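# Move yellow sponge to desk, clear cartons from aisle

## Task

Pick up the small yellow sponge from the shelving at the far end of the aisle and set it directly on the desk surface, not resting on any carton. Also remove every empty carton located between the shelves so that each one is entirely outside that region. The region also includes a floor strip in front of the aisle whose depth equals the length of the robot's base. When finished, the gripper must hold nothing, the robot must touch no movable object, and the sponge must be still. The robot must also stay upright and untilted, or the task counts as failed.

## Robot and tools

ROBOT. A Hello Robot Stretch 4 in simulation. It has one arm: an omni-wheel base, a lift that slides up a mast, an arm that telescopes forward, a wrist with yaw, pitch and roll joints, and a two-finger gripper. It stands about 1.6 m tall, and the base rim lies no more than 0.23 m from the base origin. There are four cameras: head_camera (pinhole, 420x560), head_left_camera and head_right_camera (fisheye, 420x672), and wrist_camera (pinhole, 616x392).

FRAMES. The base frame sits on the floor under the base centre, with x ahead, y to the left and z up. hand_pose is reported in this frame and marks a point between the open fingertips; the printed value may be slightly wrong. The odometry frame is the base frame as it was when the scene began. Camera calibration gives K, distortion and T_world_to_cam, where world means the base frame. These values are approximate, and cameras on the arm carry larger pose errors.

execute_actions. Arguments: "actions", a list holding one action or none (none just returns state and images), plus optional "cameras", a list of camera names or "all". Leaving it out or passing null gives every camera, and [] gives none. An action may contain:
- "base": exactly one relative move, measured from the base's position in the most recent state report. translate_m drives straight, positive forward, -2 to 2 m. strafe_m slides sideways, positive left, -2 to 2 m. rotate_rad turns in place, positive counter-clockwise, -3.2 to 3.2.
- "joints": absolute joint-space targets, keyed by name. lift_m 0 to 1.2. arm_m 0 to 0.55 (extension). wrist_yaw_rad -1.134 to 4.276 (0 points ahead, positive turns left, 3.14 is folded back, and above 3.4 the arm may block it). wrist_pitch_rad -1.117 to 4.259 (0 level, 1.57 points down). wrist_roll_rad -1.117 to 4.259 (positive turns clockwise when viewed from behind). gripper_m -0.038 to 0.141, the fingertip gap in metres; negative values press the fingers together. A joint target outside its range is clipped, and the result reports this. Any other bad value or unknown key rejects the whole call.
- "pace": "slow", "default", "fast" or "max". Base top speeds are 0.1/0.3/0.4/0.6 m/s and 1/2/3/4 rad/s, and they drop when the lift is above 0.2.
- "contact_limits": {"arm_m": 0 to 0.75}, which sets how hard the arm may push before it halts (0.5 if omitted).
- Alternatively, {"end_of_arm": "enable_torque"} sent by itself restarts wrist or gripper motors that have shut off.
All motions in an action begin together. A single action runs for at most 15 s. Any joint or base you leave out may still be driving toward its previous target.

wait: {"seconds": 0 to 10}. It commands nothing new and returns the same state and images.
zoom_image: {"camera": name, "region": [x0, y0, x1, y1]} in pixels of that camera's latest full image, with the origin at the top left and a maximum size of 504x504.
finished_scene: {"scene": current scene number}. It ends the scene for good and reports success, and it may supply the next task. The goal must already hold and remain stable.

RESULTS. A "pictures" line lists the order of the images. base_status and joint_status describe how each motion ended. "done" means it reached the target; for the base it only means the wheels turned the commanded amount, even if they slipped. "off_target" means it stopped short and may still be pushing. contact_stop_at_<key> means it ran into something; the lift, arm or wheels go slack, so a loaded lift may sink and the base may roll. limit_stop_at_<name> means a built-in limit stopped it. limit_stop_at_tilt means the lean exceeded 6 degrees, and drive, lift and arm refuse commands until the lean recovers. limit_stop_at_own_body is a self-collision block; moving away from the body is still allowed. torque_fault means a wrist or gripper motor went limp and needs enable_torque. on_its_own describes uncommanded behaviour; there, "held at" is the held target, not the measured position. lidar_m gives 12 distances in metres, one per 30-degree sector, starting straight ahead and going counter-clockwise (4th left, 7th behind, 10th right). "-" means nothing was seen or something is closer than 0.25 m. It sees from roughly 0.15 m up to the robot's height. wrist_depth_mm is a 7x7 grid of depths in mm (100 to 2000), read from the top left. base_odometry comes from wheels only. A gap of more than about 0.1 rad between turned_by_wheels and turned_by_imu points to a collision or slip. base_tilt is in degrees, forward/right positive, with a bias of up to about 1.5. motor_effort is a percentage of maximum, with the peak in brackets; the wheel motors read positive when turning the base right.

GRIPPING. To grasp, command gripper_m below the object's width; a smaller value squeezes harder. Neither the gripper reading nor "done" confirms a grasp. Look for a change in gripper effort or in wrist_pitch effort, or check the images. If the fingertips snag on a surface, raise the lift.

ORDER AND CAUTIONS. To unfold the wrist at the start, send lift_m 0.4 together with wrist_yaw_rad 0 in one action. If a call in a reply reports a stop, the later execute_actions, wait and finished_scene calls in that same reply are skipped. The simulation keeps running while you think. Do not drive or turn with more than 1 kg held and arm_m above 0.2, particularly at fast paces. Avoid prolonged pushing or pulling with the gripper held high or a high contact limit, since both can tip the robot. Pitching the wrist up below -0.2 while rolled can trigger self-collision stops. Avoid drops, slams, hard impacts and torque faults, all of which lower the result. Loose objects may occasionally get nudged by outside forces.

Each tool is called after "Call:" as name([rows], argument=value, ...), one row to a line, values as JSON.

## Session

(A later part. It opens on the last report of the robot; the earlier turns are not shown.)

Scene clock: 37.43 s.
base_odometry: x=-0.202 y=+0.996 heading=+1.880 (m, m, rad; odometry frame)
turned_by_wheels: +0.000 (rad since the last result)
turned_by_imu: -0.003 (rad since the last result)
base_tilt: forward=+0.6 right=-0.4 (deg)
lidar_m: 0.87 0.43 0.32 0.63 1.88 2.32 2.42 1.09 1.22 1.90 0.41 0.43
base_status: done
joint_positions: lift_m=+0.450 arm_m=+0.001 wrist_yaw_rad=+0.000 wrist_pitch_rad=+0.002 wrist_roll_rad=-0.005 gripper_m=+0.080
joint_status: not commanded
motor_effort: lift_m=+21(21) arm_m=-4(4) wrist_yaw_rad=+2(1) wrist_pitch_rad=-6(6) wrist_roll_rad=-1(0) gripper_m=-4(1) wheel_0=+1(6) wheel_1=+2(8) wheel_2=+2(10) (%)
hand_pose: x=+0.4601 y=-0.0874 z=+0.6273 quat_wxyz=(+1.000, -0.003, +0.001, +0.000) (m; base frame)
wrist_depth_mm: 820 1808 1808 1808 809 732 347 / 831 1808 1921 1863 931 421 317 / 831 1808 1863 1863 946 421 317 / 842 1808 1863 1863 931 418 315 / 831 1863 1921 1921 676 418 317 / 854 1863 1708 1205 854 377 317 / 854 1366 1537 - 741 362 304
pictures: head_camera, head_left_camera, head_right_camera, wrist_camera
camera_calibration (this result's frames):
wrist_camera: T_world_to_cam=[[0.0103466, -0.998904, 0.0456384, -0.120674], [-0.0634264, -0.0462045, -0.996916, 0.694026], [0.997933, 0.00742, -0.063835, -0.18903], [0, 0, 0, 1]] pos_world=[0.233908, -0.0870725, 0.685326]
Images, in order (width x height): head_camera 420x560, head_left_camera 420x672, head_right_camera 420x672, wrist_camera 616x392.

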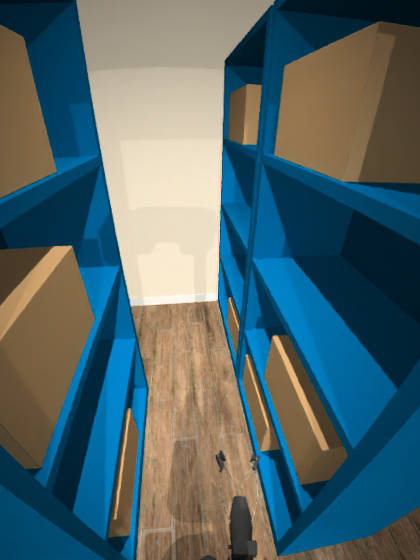

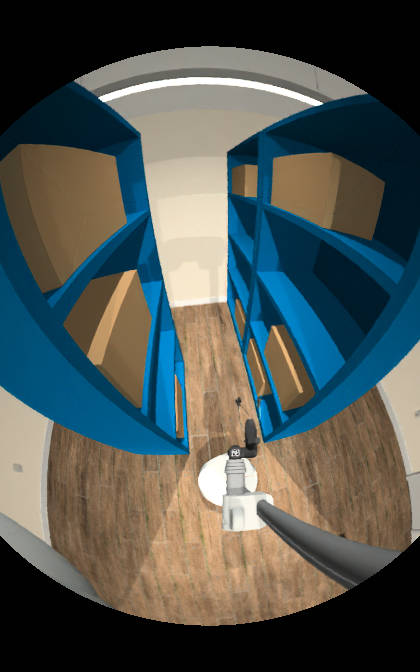

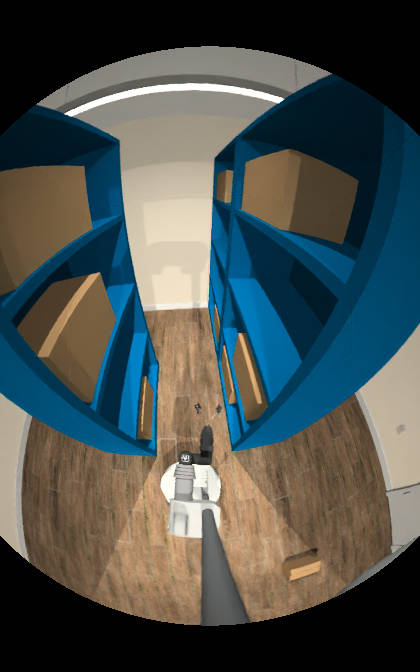

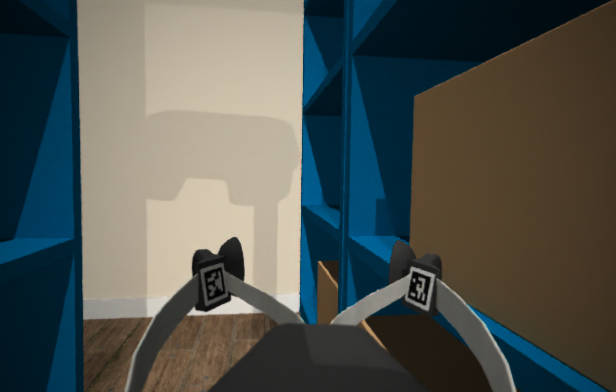

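Call:
execute_actions([
  {"base":{"rotate_rad":0.08}},
], cameras=[])

Call:
execute_actions([
  {"base":{"translate_m":0.5}},
])

Scene clock: 38.43 s.
base_odometry: x=-0.202 y=+0.996 heading=+1.960 (m, m, rad; odometry frame)
turned_by_wheels: +0.080 (rad since the last result)
turned_by_imu: +0.080 (rad since the last result)
base_tilt: forward=+0.7 right=-0.4 (deg)
lidar_m: 1.14 0.38 0.36 1.84 1.88 2.04 2.21 1.12 2.03 1.90 0.41 0.45
base_status: done
joint_positions: lift_m=+0.450 arm_m=+0.001 wrist_yaw_rad=+0.000 wrist_pitch_rad=+0.002 wrist_roll_rad=-0.005 gripper_m=+0.080
joint_status: not commanded
motor_effort: lift_m=+21(21) arm_m=-4(4) wrist_yaw_rad=+1(1) wrist_pitch_rad=-6(6) wrist_roll_rad=+1(1) gripper_m=-1(4) wheel_0=-2(6) wheel_1=+1(6) wheel_2=+1(5) (%)
hand_pose: x=+0.4601 y=-0.0874 z=+0.6273 quat_wxyz=(+1.000, -0.003, +0.001, +0.000) (m; base frame)
wrist_depth_mm: 788 1808 1808 1808 891 750 676 / 854 1808 1863 1863 904 904 375 / 854 1863 1863 1921 931 517 377 / 878 1921 1863 1921 917 517 375 / 707 1863 1808 1921 917 517 373 / 904 891 1661 1921 842 439 375 / 878 904 1464 - 750 661 345
pictures: none
No camera images: the call's "cameras" was empty. Leave "cameras" out to get every camera's image.

Scene clock: 41.60 s.
base_odometry: x=-0.392 y=+1.458 heading=+1.960 (m, m, rad; odometry frame)
turned_by_wheels: +0.000 (rad since the last result)
turned_by_imu: -0.002 (rad since the last result)
base_tilt: forward=+0.6 right=-0.3 (deg)
lidar_m: 1.01 0.45 0.30 0.26 0.29 3.37 2.70 1.52 0.30 0.27 0.30 0.40
base_status: done
joint_positions: lift_m=+0.450 arm_m=+0.001 wrist_yaw_rad=+0.000 wrist_pitch_rad=+0.002 wrist_roll_rad=-0.005 gripper_m=+0.080
joint_status: not commanded
motor_effort: lift_m=+21(21) arm_m=-4(4) wrist_yaw_rad=+1(1) wrist_pitch_rad=-6(5) wrist_roll_rad=+0(0) gripper_m=-2(2) wheel_0=+2(5) wheel_1=+1(6) wheel_2=+0(9) (%)
hand_pose: x=+0.4601 y=-0.0874 z=+0.6274 quat_wxyz=(+1.000, -0.003, +0.001, +0.000) (m; base frame)
wrist_depth_mm: 1308 1336 1336 1336 866 427 404 / 1336 1366 1336 1366 1182 421 404 / 1308 1366 1397 1366 1308 418 413 / 1366 1366 1397 1430 1366 418 413 / 1366 1397 1366 1464 891 415 415 / 1366 1397 1397 1430 842 413 418 / 1336 1336 1397 - 750 421 330
pictures: head_camera, head_left_camera, head_right_camera, wrist_camera
camera_calibration (this result's frames):
wrist_camera: T_world_to_cam=[[0.0104116, -0.998904, 0.0456391, -0.120687], [-0.063351, -0.0462088, -0.996921, 0.694031], [0.997937, 0.00748826, -0.0637627, -0.189075], [0, 0, 0, 1]] pos_world=[0.233909, -0.0870682, 0.685346]
Images, in order (width x height): head_camera 420x560, head_left_camera 420x672, head_right_camera 420x672, wrist_camera 616x392.

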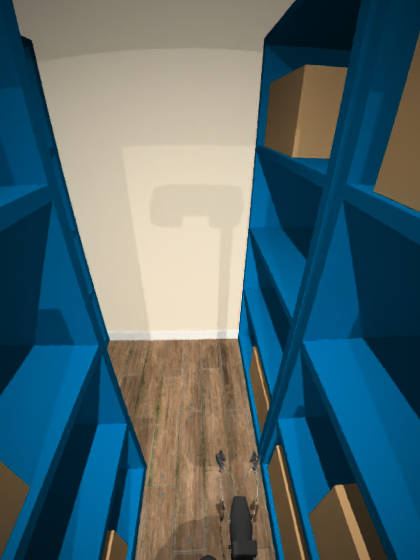

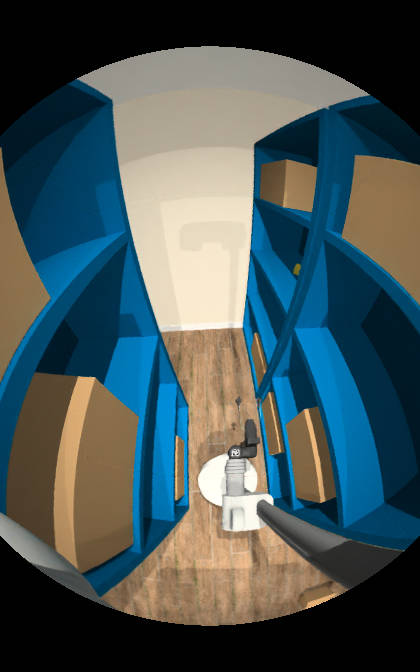

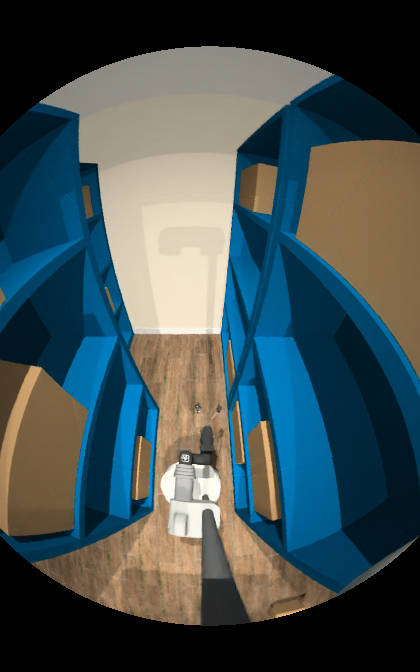

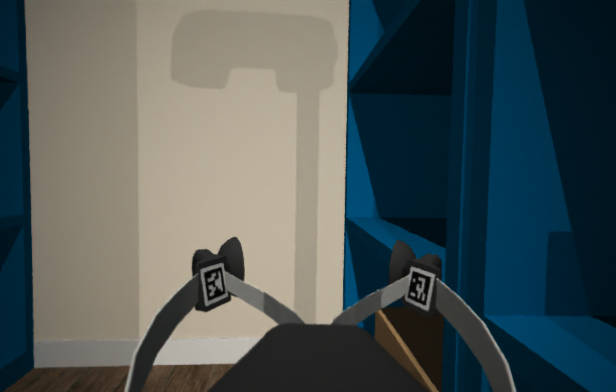

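Call:
execute_actions([
  {"base":{"translate_m":0.6},"joints":{"lift_m":0.95,"wrist_yaw_rad":-0.5}},
])

Scene clock: 45.73 s.
torque_fault: wrist_pitch_rad switched itself off since the last result.
torque_fault: wrist_yaw_rad switched itself off since the last result.
base_odometry: x=-0.620 y=+2.013 heading=+1.959 (m, m, rad; odometry frame)
turned_by_wheels: -0.002 (rad since the last result)
turned_by_imu: -0.153 (rad since the last result)
base_tilt: forward=+0.4 right=-0.3 (deg)
lidar_m: 0.50 0.97 0.92 0.35 0.36 0.43 0.87 0.41 0.25 0.25 0.25 0.25
base_status: done
joint_positions: lift_m=+0.951 arm_m=-0.001 wrist_yaw_rad=-1.125 wrist_pitch_rad=+0.968 wrist_roll_rad=-0.003 gripper_m=+0.080
joint_status: wrist_yaw_rad torque_fault (moved -1.125 of -0.500); the others done
on_its_own: wrist_yaw_rad is off since a torque_fault, until you send "end_of_arm": "enable_torque" (your -0.500 is given up); wrist_pitch_rad is off since a torque_fault, until you send "end_of_arm": "enable_torque" (your +0.000 is given up)
motor_effort: lift_m=+11(29) arm_m=+5(5) wrist_yaw_rad=+1(99) wrist_pitch_rad=+1(99) wrist_roll_rad=-7(34) gripper_m=-10(16) wheel_0=+3(17) wheel_1=-2(6) wheel_2=-21(21) (%)
hand_pose: x=+0.1619 y=-0.1854 z=+0.8913 quat_wxyz=(+0.749, +0.247, +0.394, -0.471) (m; base frame)
wrist_depth_mm: 186 187 188 185 102 158 124 / 167 167 168 166 113 150 115 / 189 171 159 153 133 157 118 / 676 668 668 176 174 155 139 / 615 615 609 603 232 182 615 / 1025 585 559 294 296 211 161 / 1042 1008 960 - 126 535 530
pictures: head_camera, head_left_camera, head_right_camera, wrist_camera
camera_calibration (this result's frames):
wrist_camera: T_world_to_cam=[[-0.883132, -0.468844, 0.0162294, 0.0416575], [-0.409202, 0.752949, -0.515384, 0.708608], [0.229415, -0.461794, -0.856805, 0.87036], [0, 0, 0, 1]] pos_world=[0.127079, -0.112088, 1.11026]
Images, in order (width x height): head_camera 420x560, head_left_camera 420x672, head_right_camera 420x672, wrist_camera 616x392.

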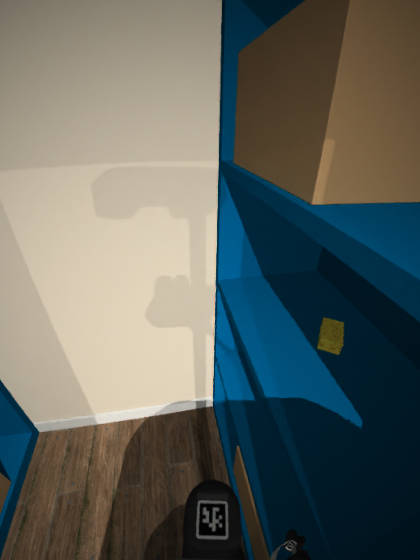

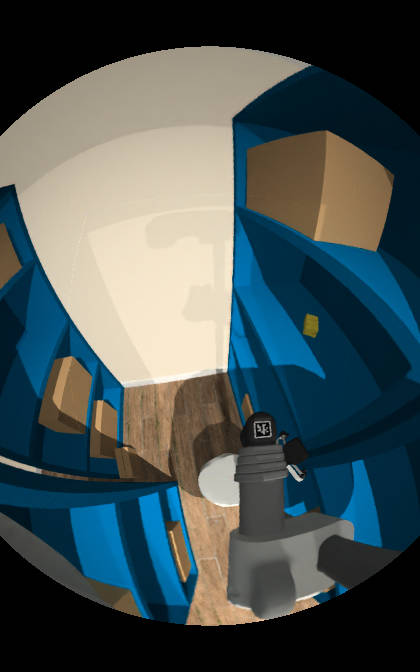

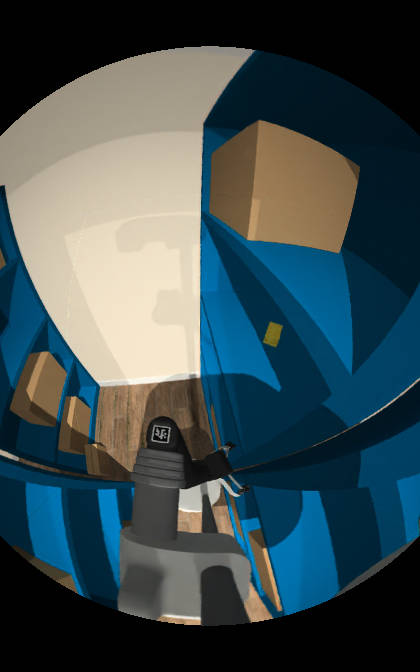

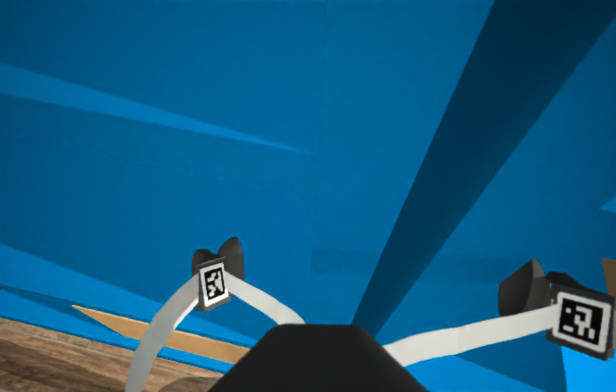

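Call:
execute_actions([
  {"end_of_arm":"enable_torque"},
], cameras=[])

Call:
execute_actions([
  {"base":{"rotate_rad":0.15},"pace":"slow"},
], cameras=[])

Call:
execute_actions([
  {"joints":{"wrist_yaw_rad":0,"wrist_pitch_rad":0,"lift_m":1.1}},
])

Scene clock: 46.40 s.
base_odometry: x=-0.620 y=+2.013 heading=+1.959 (m, m, rad; odometry frame)
turned_by_wheels: +0.000 (rad since the last result)
turned_by_imu: +0.000 (rad since the last result)
base_tilt: forward=+0.4 right=-0.2 (deg)
lidar_m: 0.52 0.98 0.95 0.35 0.35 0.45 0.84 0.42 0.25 0.25 0.25 0.25
base_status: not commanded
joint_positions: lift_m=+0.951 arm_m=-0.001 wrist_yaw_rad=-1.124 wrist_pitch_rad=+0.968 wrist_roll_rad=-0.003 gripper_m=+0.080
joint_status: not commanded
end_of_arm: enable_torque: each motor that was off is on again
on_its_own: wrist_yaw_rad is held at -1.120, not at your -0.500, since a torque_fault; wrist_pitch_rad is held at +0.968, not at your +0.000, since a torque_fault
motor_effort: lift_m=+11(11) arm_m=+5(5) wrist_yaw_rad=+12(13) wrist_pitch_rad=+1(1) wrist_roll_rad=-7(5) gripper_m=-8(8) wheel_0=+3(3) wheel_1=-2(2) wheel_2=-20(20) (%)
hand_pose: x=+0.1619 y=-0.1853 z=+0.8912 quat_wxyz=(+0.749, +0.247, +0.394, -0.471) (m; base frame)
wrist_depth_mm: 186 188 189 186 103 158 124 / 167 167 169 166 113 149 115 / 189 170 158 153 133 156 118 / 668 676 654 176 175 154 138 / 615 615 609 609 232 182 609 / 1008 580 559 294 298 211 162 / 1025 991 960 - 126 530 535
pictures: none
No camera images: the call's "cameras" was empty. Leave "cameras" out to get every camera's image.

Scene clock: 47.73 s.
base_odometry: x=-0.620 y=+2.012 heading=+2.106 (m, m, rad; odometry frame)
turned_by_wheels: +0.148 (rad since the last result)
turned_by_imu: +0.205 (rad since the last result)
base_tilt: forward=-2.1 right=+1.2 (deg)
lidar_m: 0.78 1.07 0.42 0.37 0.37 0.52 2.04 0.27 0.25 0.25 0.25 0.27
base_status: done
joint_positions: lift_m=+0.951 arm_m=-0.001 wrist_yaw_rad=-1.124 wrist_pitch_rad=+0.966 wrist_roll_rad=-0.004 gripper_m=+0.080
joint_status: not commanded
on_its_own: base_tilt is 3.1 degrees off its reading at the scene's start (forward=+0.6 right=-0.3); wrist_yaw_rad is held at -1.120, not at your -0.500, since a torque_fault; wrist_pitch_rad is held at +0.968, not at your +0.000, since a torque_fault
motor_effort: lift_m=+10(11) arm_m=+4(4) wrist_yaw_rad=+10(15) wrist_pitch_rad=+7(41) wrist_roll_rad=-3(22) gripper_m=-7(10) wheel_0=-3(3) wheel_1=-5(10) wheel_2=-19(27) (%)
hand_pose: x=+0.1623 y=-0.1858 z=+0.8917 quat_wxyz=(+0.750, +0.246, +0.394, -0.471) (m; base frame)
wrist_depth_mm: 215 206 204 191 115 257 - / 854 208 185 172 135 220 110 / 788 759 741 179 164 143 126 / 732 707 691 668 222 160 142 / 1160 676 627 621 276 190 181 / 1138 1138 609 389 329 200 161 / 1078 1060 1042 - 129 525 521
pictures: none
No camera images: the call's "cameras" was empty. Leave "cameras" out to get every camera's image.

Scene clock: 54.13 s.
torque_fault: wrist_yaw_rad switched itself off since the last result.
torque_fault: wrist_pitch_rad switched itself off since the last result.
base_odometry: x=-0.620 y=+2.013 heading=+2.109 (m, m, rad; odometry frame)
turned_by_wheels: +0.002 (rad since the last result)
turned_by_imu: -0.060 (rad since the last result)
base_tilt: forward=+0.6 right=-0.3 (deg)
lidar_m: 0.80 0.99 0.71 0.33 0.36 0.48 - 0.36 0.25 0.25 0.25 0.32
base_status: not commanded
joint_positions: lift_m=+1.100 arm_m=+0.000 wrist_yaw_rad=-1.115 wrist_pitch_rad=+1.377 wrist_roll_rad=-0.005 gripper_m=+0.080
joint_status: wrist_yaw_rad torque_fault (moved +0.009 of +1.124); wrist_pitch_rad torque_fault (moved +0.411 of -0.966); the others done
on_its_own: wrist_yaw_rad is off since a torque_fault, until you send "end_of_arm": "enable_torque" (your +0.000 is given up); wrist_pitch_rad is off since a torque_fault, until you send "end_of_arm": "enable_torque" (your +0.000 is given up)
motor_effort: lift_m=+19(27) arm_m=+0(4) wrist_yaw_rad=+1(99) wrist_pitch_rad=+1(99) wrist_roll_rad=-1(42) gripper_m=-1(15) wheel_0=+1(4) wheel_1=+0(20) wheel_2=+0(23) (%)
hand_pose: x=+0.1168 y=-0.0884 z=+0.9951 quat_wxyz=(+0.656, +0.334, +0.540, -0.407) (m; base frame)
wrist_depth_mm: 768 750 759 273 256 215 198 / 1025 741 741 732 427 266 239 / 1160 1281 931 723 477 345 715 / 1255 1229 1255 1182 699 691 699 / 1229 1205 1229 1025 1008 976 676 / 1205 1229 1182 976 640 1118 1182 / 1205 1205 1182 - 1138 449 271
pictures: head_camera, head_left_camera, head_right_camera, wrist_camera
camera_calibration (this result's frames):
wrist_camera: T_world_to_cam=[[-0.876342, -0.481687, -0.00141451, 0.0612916], [-0.477299, 0.868746, -0.132157, 0.307532], [0.0648871, -0.115139, -0.991228, 1.19805], [0, 0, 0, 1]] pos_world=[0.122759, -0.0997011, 1.22827]
Images, in order (width x height): head_camera 420x560, head_left_camera 420x672, head_right_camera 420x672, wrist_camera 616x392.

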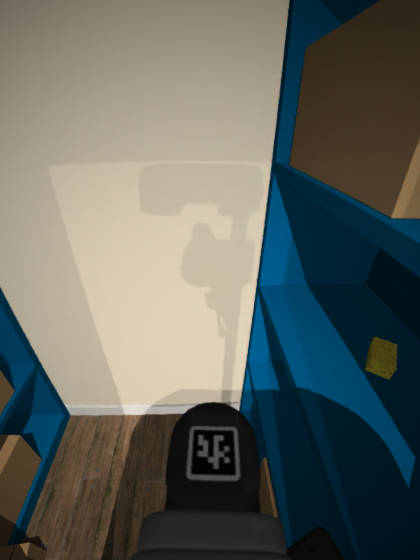

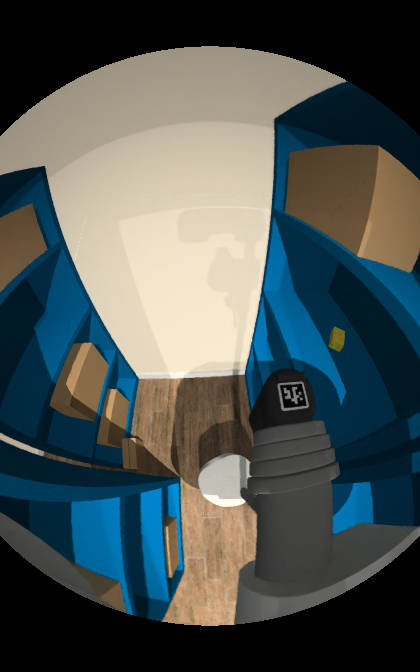

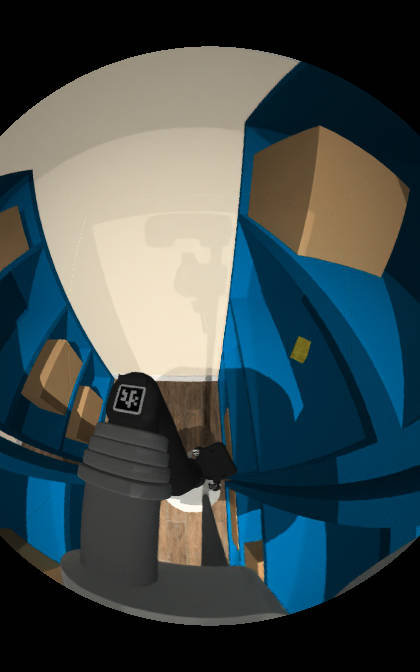

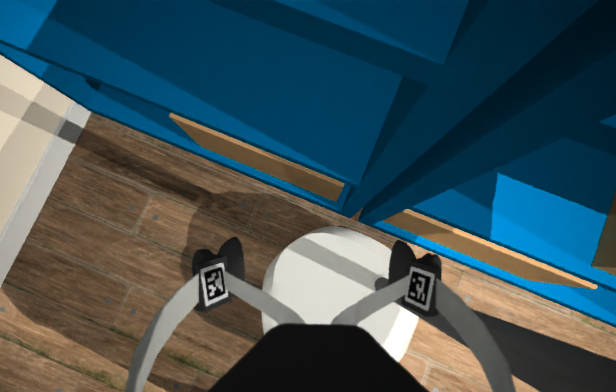

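Call:
execute_actions([
  {"end_of_arm":"enable_torque"},
], cameras=[])

Call:
execute_actions([
  {"base":{"strafe_m":0.05},"joints":{"wrist_pitch_rad":1.57},"pace":"slow"},
], cameras=[])

Call:
execute_actions([
  {"joints":{"wrist_yaw_rad":0}},
])

Scene clock: 54.67 s.
base_odometry: x=-0.620 y=+2.013 heading=+2.109 (m, m, rad; odometry frame)
turned_by_wheels: +0.000 (rad since the last result)
turned_by_imu: +0.000 (rad since the last result)
base_tilt: forward=+0.6 right=-0.3 (deg)
lidar_m: 0.77 0.98 0.71 0.34 0.36 0.48 - 0.36 0.25 0.25 0.25 0.31
base_status: not commanded
joint_positions: lift_m=+1.100 arm_m=+0.000 wrist_yaw_rad=-1.115 wrist_pitch_rad=+1.381 wrist_roll_rad=-0.005 gripper_m=+0.080
joint_status: not commanded
end_of_arm: enable_torque: each motor that was off is on again
on_its_own: wrist_yaw_rad is held at -1.115, not at your +0.000, since a torque_fault; wrist_pitch_rad is held at +1.381, not at your +0.000, since a torque_fault
motor_effort: lift_m=+19(20) arm_m=+1(0) wrist_yaw_rad=+1(1) wrist_pitch_rad=+0(1) wrist_roll_rad=-1(0) gripper_m=-1(1) wheel_0=+1(1) wheel_1=+0(0) wheel_2=+0(0) (%)
hand_pose: x=+0.1163 y=-0.0872 z=+0.9948 quat_wxyz=(+0.655, +0.335, +0.542, -0.406) (m; base frame)
wrist_depth_mm: 759 741 750 277 255 215 199 / 1060 741 732 723 554 268 241 / 1182 1281 976 707 469 347 707 / 1255 1255 1229 1182 707 699 699 / 1229 1205 1229 1025 1008 976 683 / 1205 1205 1182 991 661 473 1229 / 1182 1182 1182 - 1182 1138 270
pictures: none
No camera images: the call's "cameras" was empty. Leave "cameras" out to get every camera's image.

Scene clock: 56.27 s.
base_odometry: x=-0.663 y=+1.987 heading=+2.108 (m, m, rad; odometry frame)
turned_by_wheels: +0.000 (rad since the last result)
turned_by_imu: +0.000 (rad since the last result)
base_tilt: forward=+0.6 right=-0.4 (deg)
lidar_m: 0.93 0.99 0.64 0.29 0.29 0.43 3.85 0.46 0.29 0.27 0.29 0.39
base_status: done
joint_positions: lift_m=+1.100 arm_m=+0.000 wrist_yaw_rad=-1.115 wrist_pitch_rad=+1.570 wrist_roll_rad=-0.005 gripper_m=+0.080
joint_status: all done
on_its_own: wrist_yaw_rad is held at -1.115, not at your +0.000, since a torque_fault
motor_effort: lift_m=+19(19) arm_m=+0(0) wrist_yaw_rad=+1(1) wrist_pitch_rad=+2(6) wrist_roll_rad=+0(1) gripper_m=+0(2) wheel_0=-4(6) wheel_1=+1(6) wheel_2=+0(1) (%)
hand_pose: x=+0.0925 y=-0.0388 z=+0.9897 quat_wxyz=(+0.601, +0.372, +0.601, -0.373) (m; base frame)
wrist_depth_mm: 1118 1182 866 668 640 415 676 / 1160 1205 1229 1025 699 683 668 / 1229 1205 1182 1205 1229 891 676 / 1255 1255 1229 1008 1025 1229 1138 / 1255 1229 1229 1008 1008 397 1205 / 1281 1255 1255 1025 1025 1205 750 / 1255 1255 1229 - 1255 1229 1255
pictures: none
No camera images: the call's "cameras" was empty. Leave "cameras" out to get every camera's image.

Scene clock: 57.50 s.
base_odometry: x=-0.663 y=+1.987 heading=+2.108 (m, m, rad; odometry frame)
turned_by_wheels: +0.000 (rad since the last result)
turned_by_imu: +0.000 (rad since the last result)
base_tilt: forward=+0.6 right=-0.3 (deg)
lidar_m: 0.94 0.98 0.67 0.29 0.32 0.44 3.83 0.42 0.28 0.26 0.27 0.38
base_status: not commanded
joint_positions: lift_m=+1.100 arm_m=+0.000 wrist_yaw_rad=-0.001 wrist_pitch_rad=+1.570 wrist_roll_rad=-0.005 gripper_m=+0.080
joint_status: all done
motor_effort: lift_m=+19(19) arm_m=+0(0) wrist_yaw_rad=+3(9) wrist_pitch_rad=+2(1) wrist_roll_rad=-1(1) gripper_m=-2(0) wheel_0=-4(4) wheel_1=+1(0) wheel_2=+0(0) (%)
hand_pose: x=+0.1710 y=-0.0874 z=+0.9897 quat_wxyz=(+0.707, -0.001, +0.707, +0.001) (m; base frame)
wrist_depth_mm: 1205 1182 1182 1182 1118 676 661 / 1229 1255 1205 1182 976 668 668 / 1255 1205 1205 1205 1008 683 676 / 1042 1229 1229 1042 1060 683 676 / 1078 1229 1025 1008 904 621 585 / 691 917 1025 1025 699 413 370 / 707 1098 1229 - 891 449 345
pictures: head_camera, head_left_camera, head_right_camera, wrist_camera
camera_calibration (this result's frames):
wrist_camera: T_world_to_cam=[[0.0446854, -0.998948, -0.0102999, -0.0847065], [-0.997162, -0.0452261, 0.0601831, 0.150507], [-0.0605856, 0.00758135, -0.998134, 1.22831], [0, 0, 0, 1]] pos_world=[0.228283, -0.0871229, 1.21609]
Images, in order (width x height): head_camera 420x560, head_left_camera 420x672, head_right_camera 420x672, wrist_camera 616x392.

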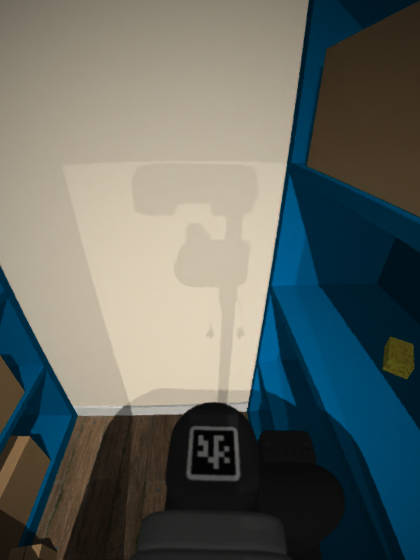

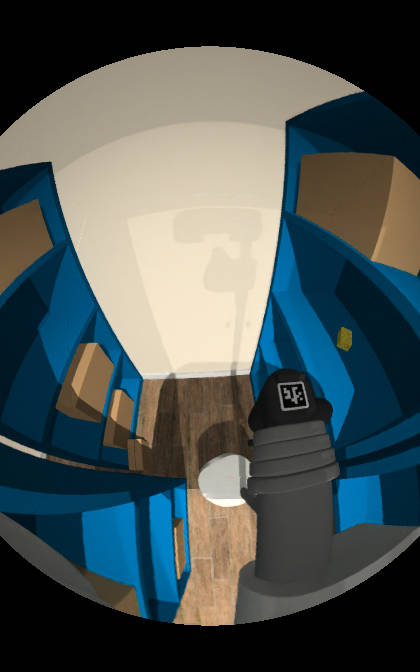

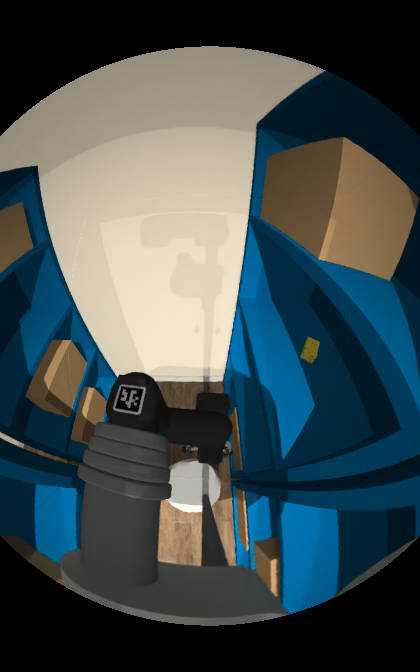

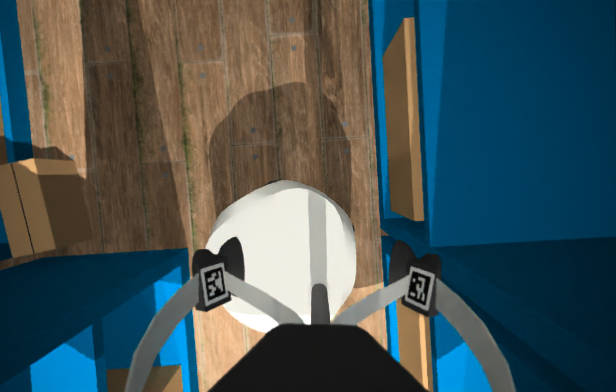

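Call:
execute_actions([
  {"base":{"translate_m":0.6}},
], cameras=[])

Call:
execute_actions([
  {"base":{"rotate_rad":-1.57},"pace":"slow"},
])

Scene clock: 61.60 s.
base_odometry: x=-0.970 y=+2.502 heading=+2.108 (m, m, rad; odometry frame)
turned_by_wheels: +0.000 (rad since the last result)
turned_by_imu: -0.003 (rad since the last result)
base_tilt: forward=+0.7 right=-0.4 (deg)
lidar_m: 0.33 0.36 0.48 0.80 0.76 0.69 1.10 0.37 0.25 0.25 0.25 0.33
base_status: done
joint_positions: lift_m=+1.100 arm_m=+0.000 wrist_yaw_rad=+0.000 wrist_pitch_rad=+1.570 wrist_roll_rad=-0.005 gripper_m=+0.080
joint_status: not commanded
motor_effort: lift_m=+19(19) arm_m=+1(0) wrist_yaw_rad=+2(2) wrist_pitch_rad=+1(1) wrist_roll_rad=-3(1) gripper_m=+0(1) wheel_0=+1(6) wheel_1=+0(4) wheel_2=+0(10) (%)
hand_pose: x=+0.1710 y=-0.0874 z=+0.9897 quat_wxyz=(+0.707, -0.002, +0.707, +0.002) (m; base frame)
wrist_depth_mm: 359 375 382 399 413 349 237 / 539 574 603 647 609 488 239 / 1098 1118 1229 1229 831 683 243 / 1229 1205 1229 1025 1118 683 247 / 1205 1229 991 1025 691 683 251 / 1255 1255 1025 1025 699 691 254 / 1160 1229 1229 - 699 699 259
pictures: none
No camera images: the call's "cameras" was empty. Leave "cameras" out to get every camera's image.

Scene clock: 64.47 s.
base_odometry: x=-0.970 y=+2.502 heading=+0.539 (m, m, rad; odometry frame)
turned_by_wheels: -1.570 (rad since the last result)
turned_by_imu: -1.577 (rad since the last result)
base_tilt: forward=+0.7 right=-0.3 (deg)
lidar_m: 0.25 0.25 0.31 0.34 0.36 0.52 0.77 0.71 0.68 1.08 0.39 0.25
base_status: done
joint_positions: lift_m=+1.100 arm_m=+0.000 wrist_yaw_rad=+0.000 wrist_pitch_rad=+1.570 wrist_roll_rad=-0.005 gripper_m=+0.080
joint_status: not commanded
motor_effort: lift_m=+19(19) arm_m=+1(1) wrist_yaw_rad=+2(2) wrist_pitch_rad=+1(1) wrist_roll_rad=-1(2) gripper_m=-2(2) wheel_0=+2(6) wheel_1=+1(6) wheel_2=+1(7) (%)
hand_pose: x=+0.1710 y=-0.0874 z=+0.9897 quat_wxyz=(+0.707, -0.002, +0.707, +0.002) (m; base frame)
wrist_depth_mm: 224 222 222 220 220 219 218 / 226 225 224 223 222 222 220 / 544 683 683 691 683 676 1118 / 683 1008 1205 1025 1205 1182 1182 / 676 991 1008 1025 1205 1229 1205 / 661 917 1042 1042 1229 1229 1255 / 661 878 1281 - 1255 1229 1160
pictures: head_camera, head_left_camera, head_right_camera, wrist_camera
camera_calibration (this result's frames):
wrist_camera: T_world_to_cam=[[0.0450047, -0.998934, -0.0103052, -0.0847545], [-0.997141, -0.045546, 0.0602992, 0.150358], [-0.0607043, 0.00756195, -0.998127, 1.22833], [0, 0, 0, 1]] pos_world=[0.228307, -0.0871045, 1.21609]
Images, in order (width x height): head_camera 420x560, head_left_camera 420x672, head_right_camera 420x672, wrist_camera 616x392.

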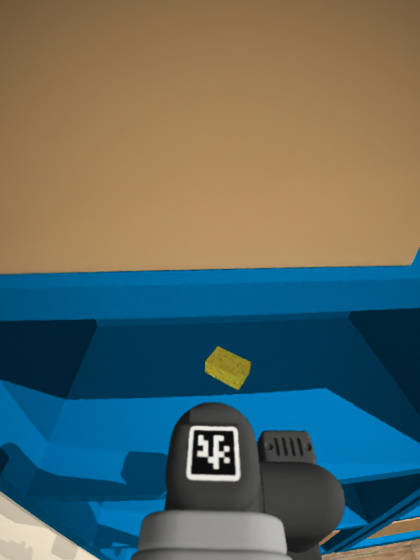

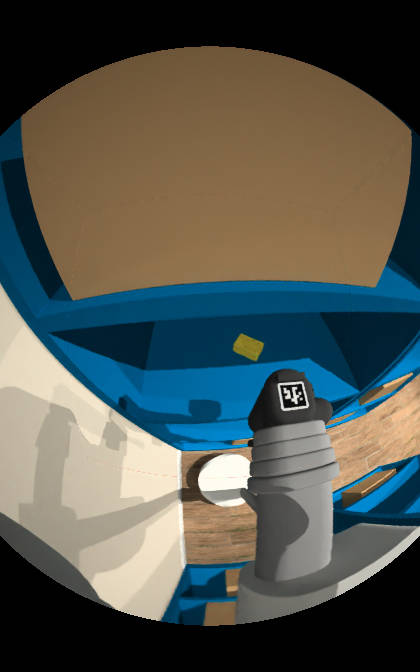

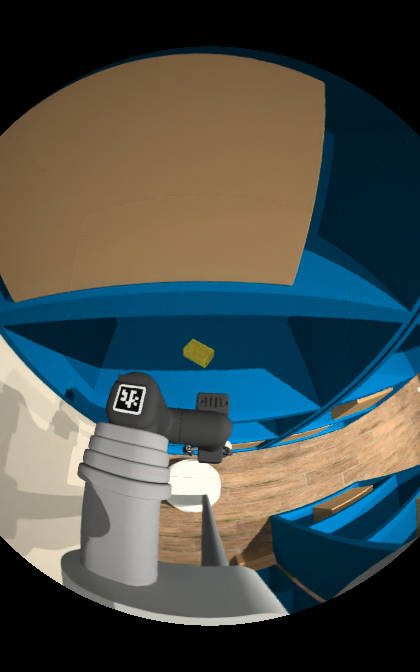

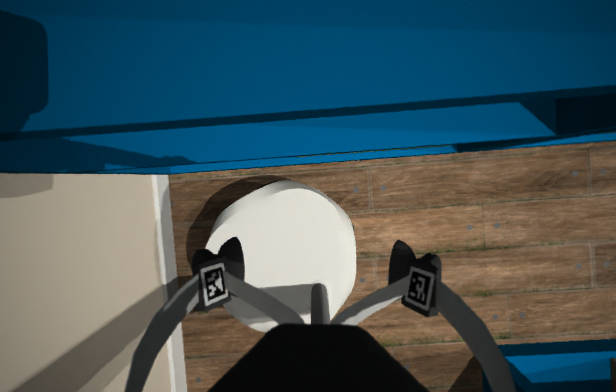

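Call:
execute_actions([
  {"base":{"strafe_m":0.04},"joints":{"wrist_yaw_rad":-1.12,"lift_m":1.0}},
], cameras=[])

Call:
execute_actions([
  {"joints":{"wrist_pitch_rad":0.0}},
], cameras=[])

Call:
execute_actions([
  {"joints":{"wrist_yaw_rad":0.0,"gripper_m":0.12}},
])

Scene clock: 66.90 s.
base_odometry: x=-0.991 y=+2.537 heading=+0.539 (m, m, rad; odometry frame)
turned_by_wheels: +0.000 (rad since the last result)
turned_by_imu: +0.000 (rad since the last result)
base_tilt: forward=+0.7 right=-0.3 (deg)
lidar_m: 0.25 0.25 0.32 0.30 0.30 0.43 0.80 0.75 0.71 1.07 0.38 0.25
base_status: done
joint_positions: lift_m=+1.000 arm_m=+0.000 wrist_yaw_rad=-1.119 wrist_pitch_rad=+1.570 wrist_roll_rad=-0.005 gripper_m=+0.080
joint_status: all done
motor_effort: lift_m=+16(13) arm_m=+1(1) wrist_yaw_rad=+0(9) wrist_pitch_rad=+1(1) wrist_roll_rad=+0(2) gripper_m=-1(2) wheel_0=+0(9) wheel_1=+1(10) wheel_2=+0(0) (%)
hand_pose: x=+0.0923 y=-0.0383 z=+0.8900 quat_wxyz=(+0.600, +0.374, +0.600, -0.374) (m; base frame)
wrist_depth_mm: 580 580 574 1042 1098 1078 991 / 580 585 580 1098 1118 1118 1098 / 585 580 580 1118 1098 1118 1118 / 585 585 1060 904 917 1118 1118 / 591 597 1042 917 917 397 1118 / 597 597 904 931 917 1138 1118 / 535 603 798 - 1118 1138 1160
pictures: none
No camera images: the call's "cameras" was empty. Leave "cameras" out to get every camera's image.

Scene clock: 68.40 s.
base_odometry: x=-0.991 y=+2.537 heading=+0.539 (m, m, rad; odometry frame)
turned_by_wheels: +0.000 (rad since the last result)
turned_by_imu: +0.000 (rad since the last result)
base_tilt: forward=+0.6 right=-0.3 (deg)
lidar_m: 0.25 0.25 0.32 0.29 0.30 0.41 0.79 0.74 0.68 1.08 0.36 0.25
base_status: not commanded
joint_positions: lift_m=+1.000 arm_m=+0.000 wrist_yaw_rad=-1.120 wrist_pitch_rad=+0.003 wrist_roll_rad=-0.005 gripper_m=+0.080
joint_status: all done
motor_effort: lift_m=+16(16) arm_m=+0(0) wrist_yaw_rad=+0(0) wrist_pitch_rad=-6(12) wrist_roll_rad=+0(1) gripper_m=+2(1) wheel_0=+0(0) wheel_1=+1(1) wheel_2=+0(0) (%)
hand_pose: x=+0.2180 y=-0.2977 z=+1.1777 quat_wxyz=(+0.847, -0.001, +0.002, -0.531) (m; base frame)
wrist_depth_mm: 512 504 500 477 931 - - / 597 591 535 488 1008 - - / 597 603 539 496 1397 - - / 597 609 544 504 1366 - - / 615 615 530 504 1078 - - / 591 603 535 496 691 - - / 492 466 530 - - - -
pictures: none
No camera images: the call's "cameras" was empty. Leave "cameras" out to get every camera's image.

Scene clock: 69.70 s.
base_odometry: x=-0.991 y=+2.537 heading=+0.539 (m, m, rad; odometry frame)
turned_by_wheels: +0.000 (rad since the last result)
turned_by_imu: +0.000 (rad since the last result)
base_tilt: forward=+0.6 right=-0.3 (deg)
lidar_m: 0.25 0.25 0.32 0.29 0.29 0.41 0.78 0.77 0.71 1.10 0.37 0.25
base_status: not commanded
joint_positions: lift_m=+1.000 arm_m=+0.000 wrist_yaw_rad=-0.001 wrist_pitch_rad=+0.002 wrist_roll_rad=-0.005 gripper_m=+0.120
joint_status: all done
motor_effort: lift_m=+16(16) arm_m=+0(0) wrist_yaw_rad=+3(9) wrist_pitch_rad=-5(7) wrist_roll_rad=+0(1) gripper_m=+0(1) wheel_0=+0(0) wheel_1=+1(0) wheel_2=+0(0) (%)
hand_pose: x=+0.4593 y=-0.0876 z=+1.1778 quat_wxyz=(+1.000, -0.002, +0.001, +0.000) (m; base frame)
wrist_depth_mm: 449 455 466 473 480 488 488 / 452 462 469 484 484 496 504 / 459 466 473 484 492 496 504 / 462 469 480 484 496 504 508 / 466 469 480 492 500 508 512 / 466 477 480 488 500 512 517 / 469 466 484 - 508 477 512
pictures: head_camera, head_left_camera, head_right_camera, wrist_camera
camera_calibration (this result's frames):
wrist_camera: T_world_to_cam=[[0.0097947, -0.99892, 0.0454212, -0.145437], [-0.0633473, -0.045952, -0.996933, 1.24271], [0.997943, 0.00688735, -0.0637289, -0.153218], [0, 0, 0, 1]] pos_world=[0.23305, -0.0871191, 1.23574]
Images, in order (width x height): head_camera 420x560, head_left_camera 420x672, head_right_camera 420x672, wrist_camera 616x392.

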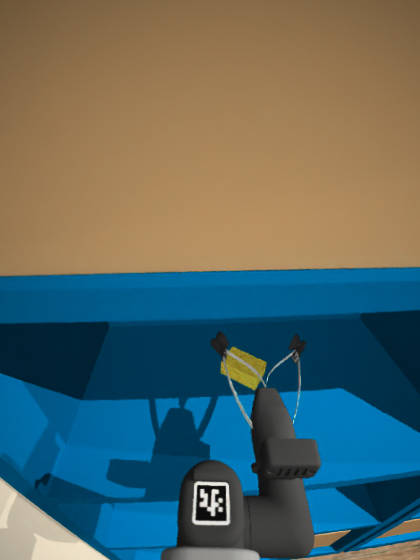

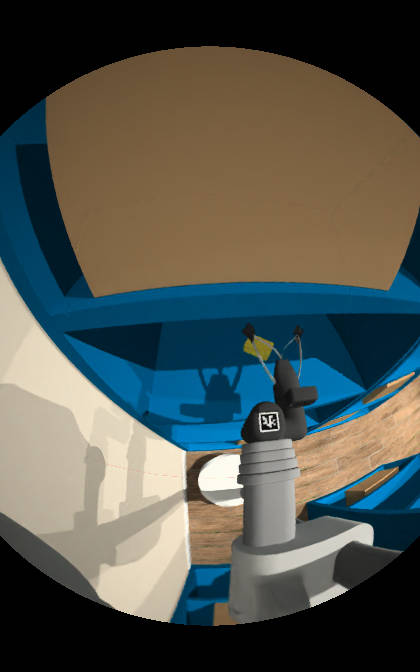

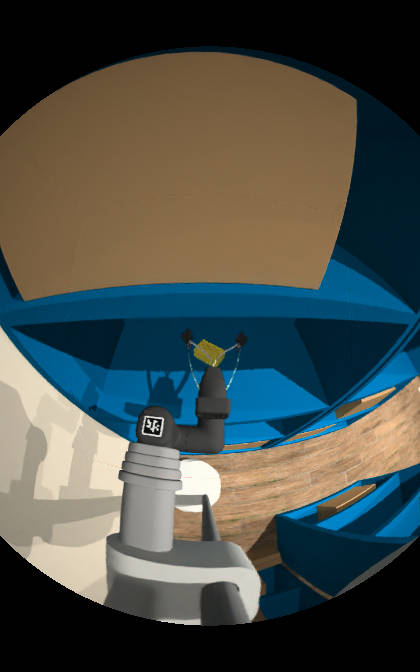

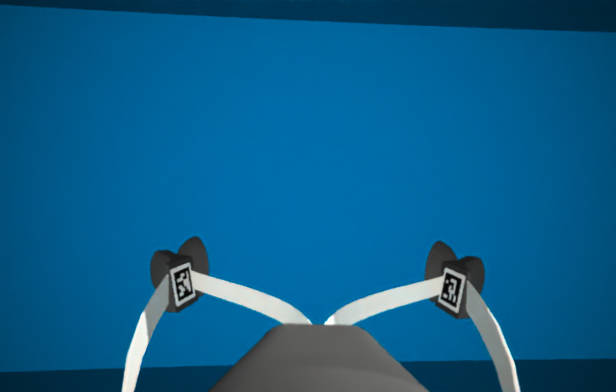

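Call:
execute_actions([
  {"joints":{"wrist_pitch_rad":0.5,"arm_m":0.05,"lift_m":1.02}},
], cameras=["wrist_camera"])

Scene clock: 71.00 s.
base_odometry: x=-0.991 y=+2.537 heading=+0.539 (m, m, rad; odometry frame)
turned_by_wheels: +0.000 (rad since the last result)
turned_by_imu: +0.000 (rad since the last result)
base_tilt: forward=+0.6 right=-0.3 (deg)
lidar_m: 0.25 0.25 0.30 0.31 0.30 0.41 0.80 0.78 0.69 1.09 0.39 0.25
base_status: not commanded
joint_positions: lift_m=+1.020 arm_m=+0.049 wrist_yaw_rad=+0.000 wrist_pitch_rad=+0.502 wrist_roll_rad=-0.005 gripper_m=+0.120
joint_status: all done
motor_effort: lift_m=+22(23) arm_m=+4(5) wrist_yaw_rad=+2(3) wrist_pitch_rad=-3(2) wrist_roll_rad=+0(1) gripper_m=+1(1) wheel_0=+0(0) wheel_1=+1(1) wheel_2=+0(0) (%)
hand_pose: x=+0.4730 y=-0.0875 z=+1.0593 quat_wxyz=(+0.969, -0.002, +0.248, +0.000) (m; base frame)
wrist_depth_mm: 373 377 379 387 392 397 404 / 399 402 410 418 424 430 439 / 430 436 442 452 455 466 473 / 421 421 424 427 424 427 427 / 343 343 285 274 332 347 345 / 291 281 273 241 273 274 291 / 251 245 257 - 259 244 253
pictures: wrist_camera
camera_calibration (this result's frames):
wrist_camera: T_world_to_cam=[[0.0306485, -0.998922, 0.0348742, -0.138762], [-0.53299, -0.0458493, -0.844878, 1.18653], [0.845566, 0.00730659, -0.533821, 0.39556], [0, 0, 0, 1]] pos_world=[0.30219, -0.0871008, 1.21847]
Images, in order (width x height): wrist_camera 616x392.

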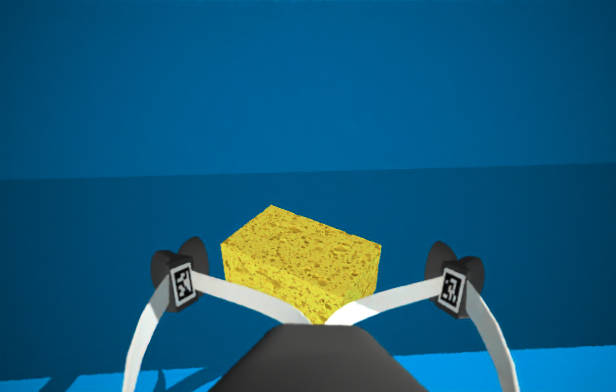

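Call:
execute_actions([
  {"joints":{"lift_m":0.985},"pace":"slow"},
], cameras=["wrist_camera"])

Call:
execute_actions([
  {"joints":{"gripper_m":0.02}},
], cameras=["wrist_camera"])

Scene clock: 72.37 s.
base_odometry: x=-0.991 y=+2.537 heading=+0.539 (m, m, rad; odometry frame)
turned_by_wheels: +0.000 (rad since the last result)
turned_by_imu: +0.000 (rad since the last result)
base_tilt: forward=+0.7 right=-0.3 (deg)
lidar_m: 0.25 0.25 0.31 0.30 0.30 0.39 0.80 0.76 0.69 1.05 0.38 0.25
base_status: not commanded
joint_positions: lift_m=+0.985 arm_m=+0.049 wrist_yaw_rad=+0.000 wrist_pitch_rad=+0.502 wrist_roll_rad=-0.005 gripper_m=+0.120
joint_status: all done
motor_effort: lift_m=+16(24) arm_m=+5(5) wrist_yaw_rad=+2(1) wrist_pitch_rad=-4(3) wrist_roll_rad=-1(0) gripper_m=-2(0) wheel_0=+0(0) wheel_1=+1(1) wheel_2=+0(0) (%)
hand_pose: x=+0.4730 y=-0.0875 z=+1.0247 quat_wxyz=(+0.969, -0.002, +0.248, +0.000) (m; base frame)
wrist_depth_mm: 370 375 382 387 394 399 407 / 399 407 410 415 427 430 436 / 421 430 436 436 442 455 459 / 355 359 342 273 359 362 359 / 291 291 270 240 282 291 294 / 245 239 230 236 231 232 248 / 212 206 217 - 219 208 213
pictures: wrist_camera
camera_calibration (this result's frames):
wrist_camera: T_world_to_cam=[[0.0306523, -0.998922, 0.034871, -0.137555], [-0.533079, -0.0458493, -0.844822, 1.15732], [0.84551, 0.0073067, -0.53391, 0.377251], [0, 0, 0, 1]] pos_world=[0.302192, -0.0871008, 1.18395]
Images, in order (width x height): wrist_camera 616x392.

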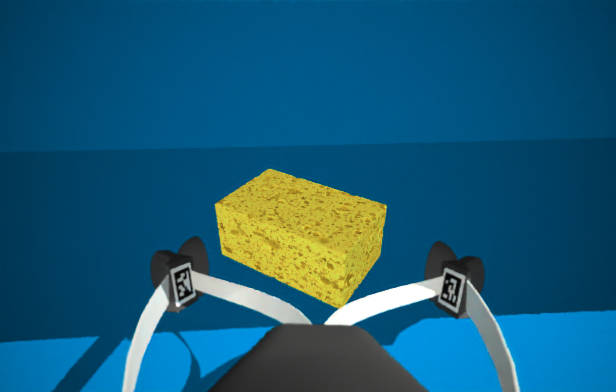

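Scene clock: 74.23 s.
base_odometry: x=-0.991 y=+2.537 heading=+0.539 (m, m, rad; odometry frame)
turned_by_wheels: +0.000 (rad since the last result)
turned_by_imu: +0.000 (rad since the last result)
base_tilt: forward=+0.6 right=-0.3 (deg)
lidar_m: 0.25 0.25 0.33 0.29 0.30 0.42 0.80 0.77 0.71 1.11 0.38 0.25
base_status: not commanded
joint_positions: lift_m=+0.985 arm_m=+0.049 wrist_yaw_rad=+0.000 wrist_pitch_rad=+0.502 wrist_roll_rad=-0.005 gripper_m=+0.020
joint_status: all done
motor_effort: lift_m=+16(16) arm_m=+5(4) wrist_yaw_rad=+2(2) wrist_pitch_rad=-4(4) wrist_roll_rad=+0(0) gripper_m=-4(5) wheel_0=+0(0) wheel_1=+1(1) wheel_2=+0(0) (%)
hand_pose: x=+0.4730 y=-0.0875 z=+1.0247 quat_wxyz=(+0.969, -0.002, +0.248, +0.000) (m; base frame)
wrist_depth_mm: 373 377 379 384 389 399 407 / 399 404 410 415 424 427 436 / 421 433 433 436 445 452 459 / 359 359 329 273 359 359 362 / 290 291 281 233 283 293 293 / 245 243 190 213 192 246 247 / 212 206 211 - 218 202 214
pictures: wrist_camera
camera_calibration (this result's frames):
wrist_camera: T_world_to_cam=[[0.030652, -0.998922, 0.0348709, -0.137555], [-0.533079, -0.0458491, -0.844822, 1.15732], [0.84551, 0.00730648, -0.53391, 0.377251], [0, 0, 0, 1]] pos_world=[0.302192, -0.0871009, 1.18395]
Images, in order (width x height): wrist_camera 616x392.

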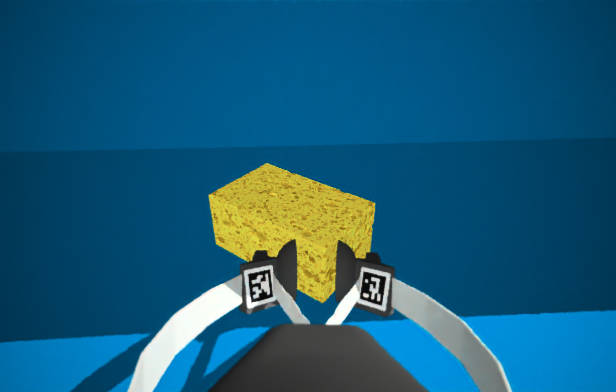

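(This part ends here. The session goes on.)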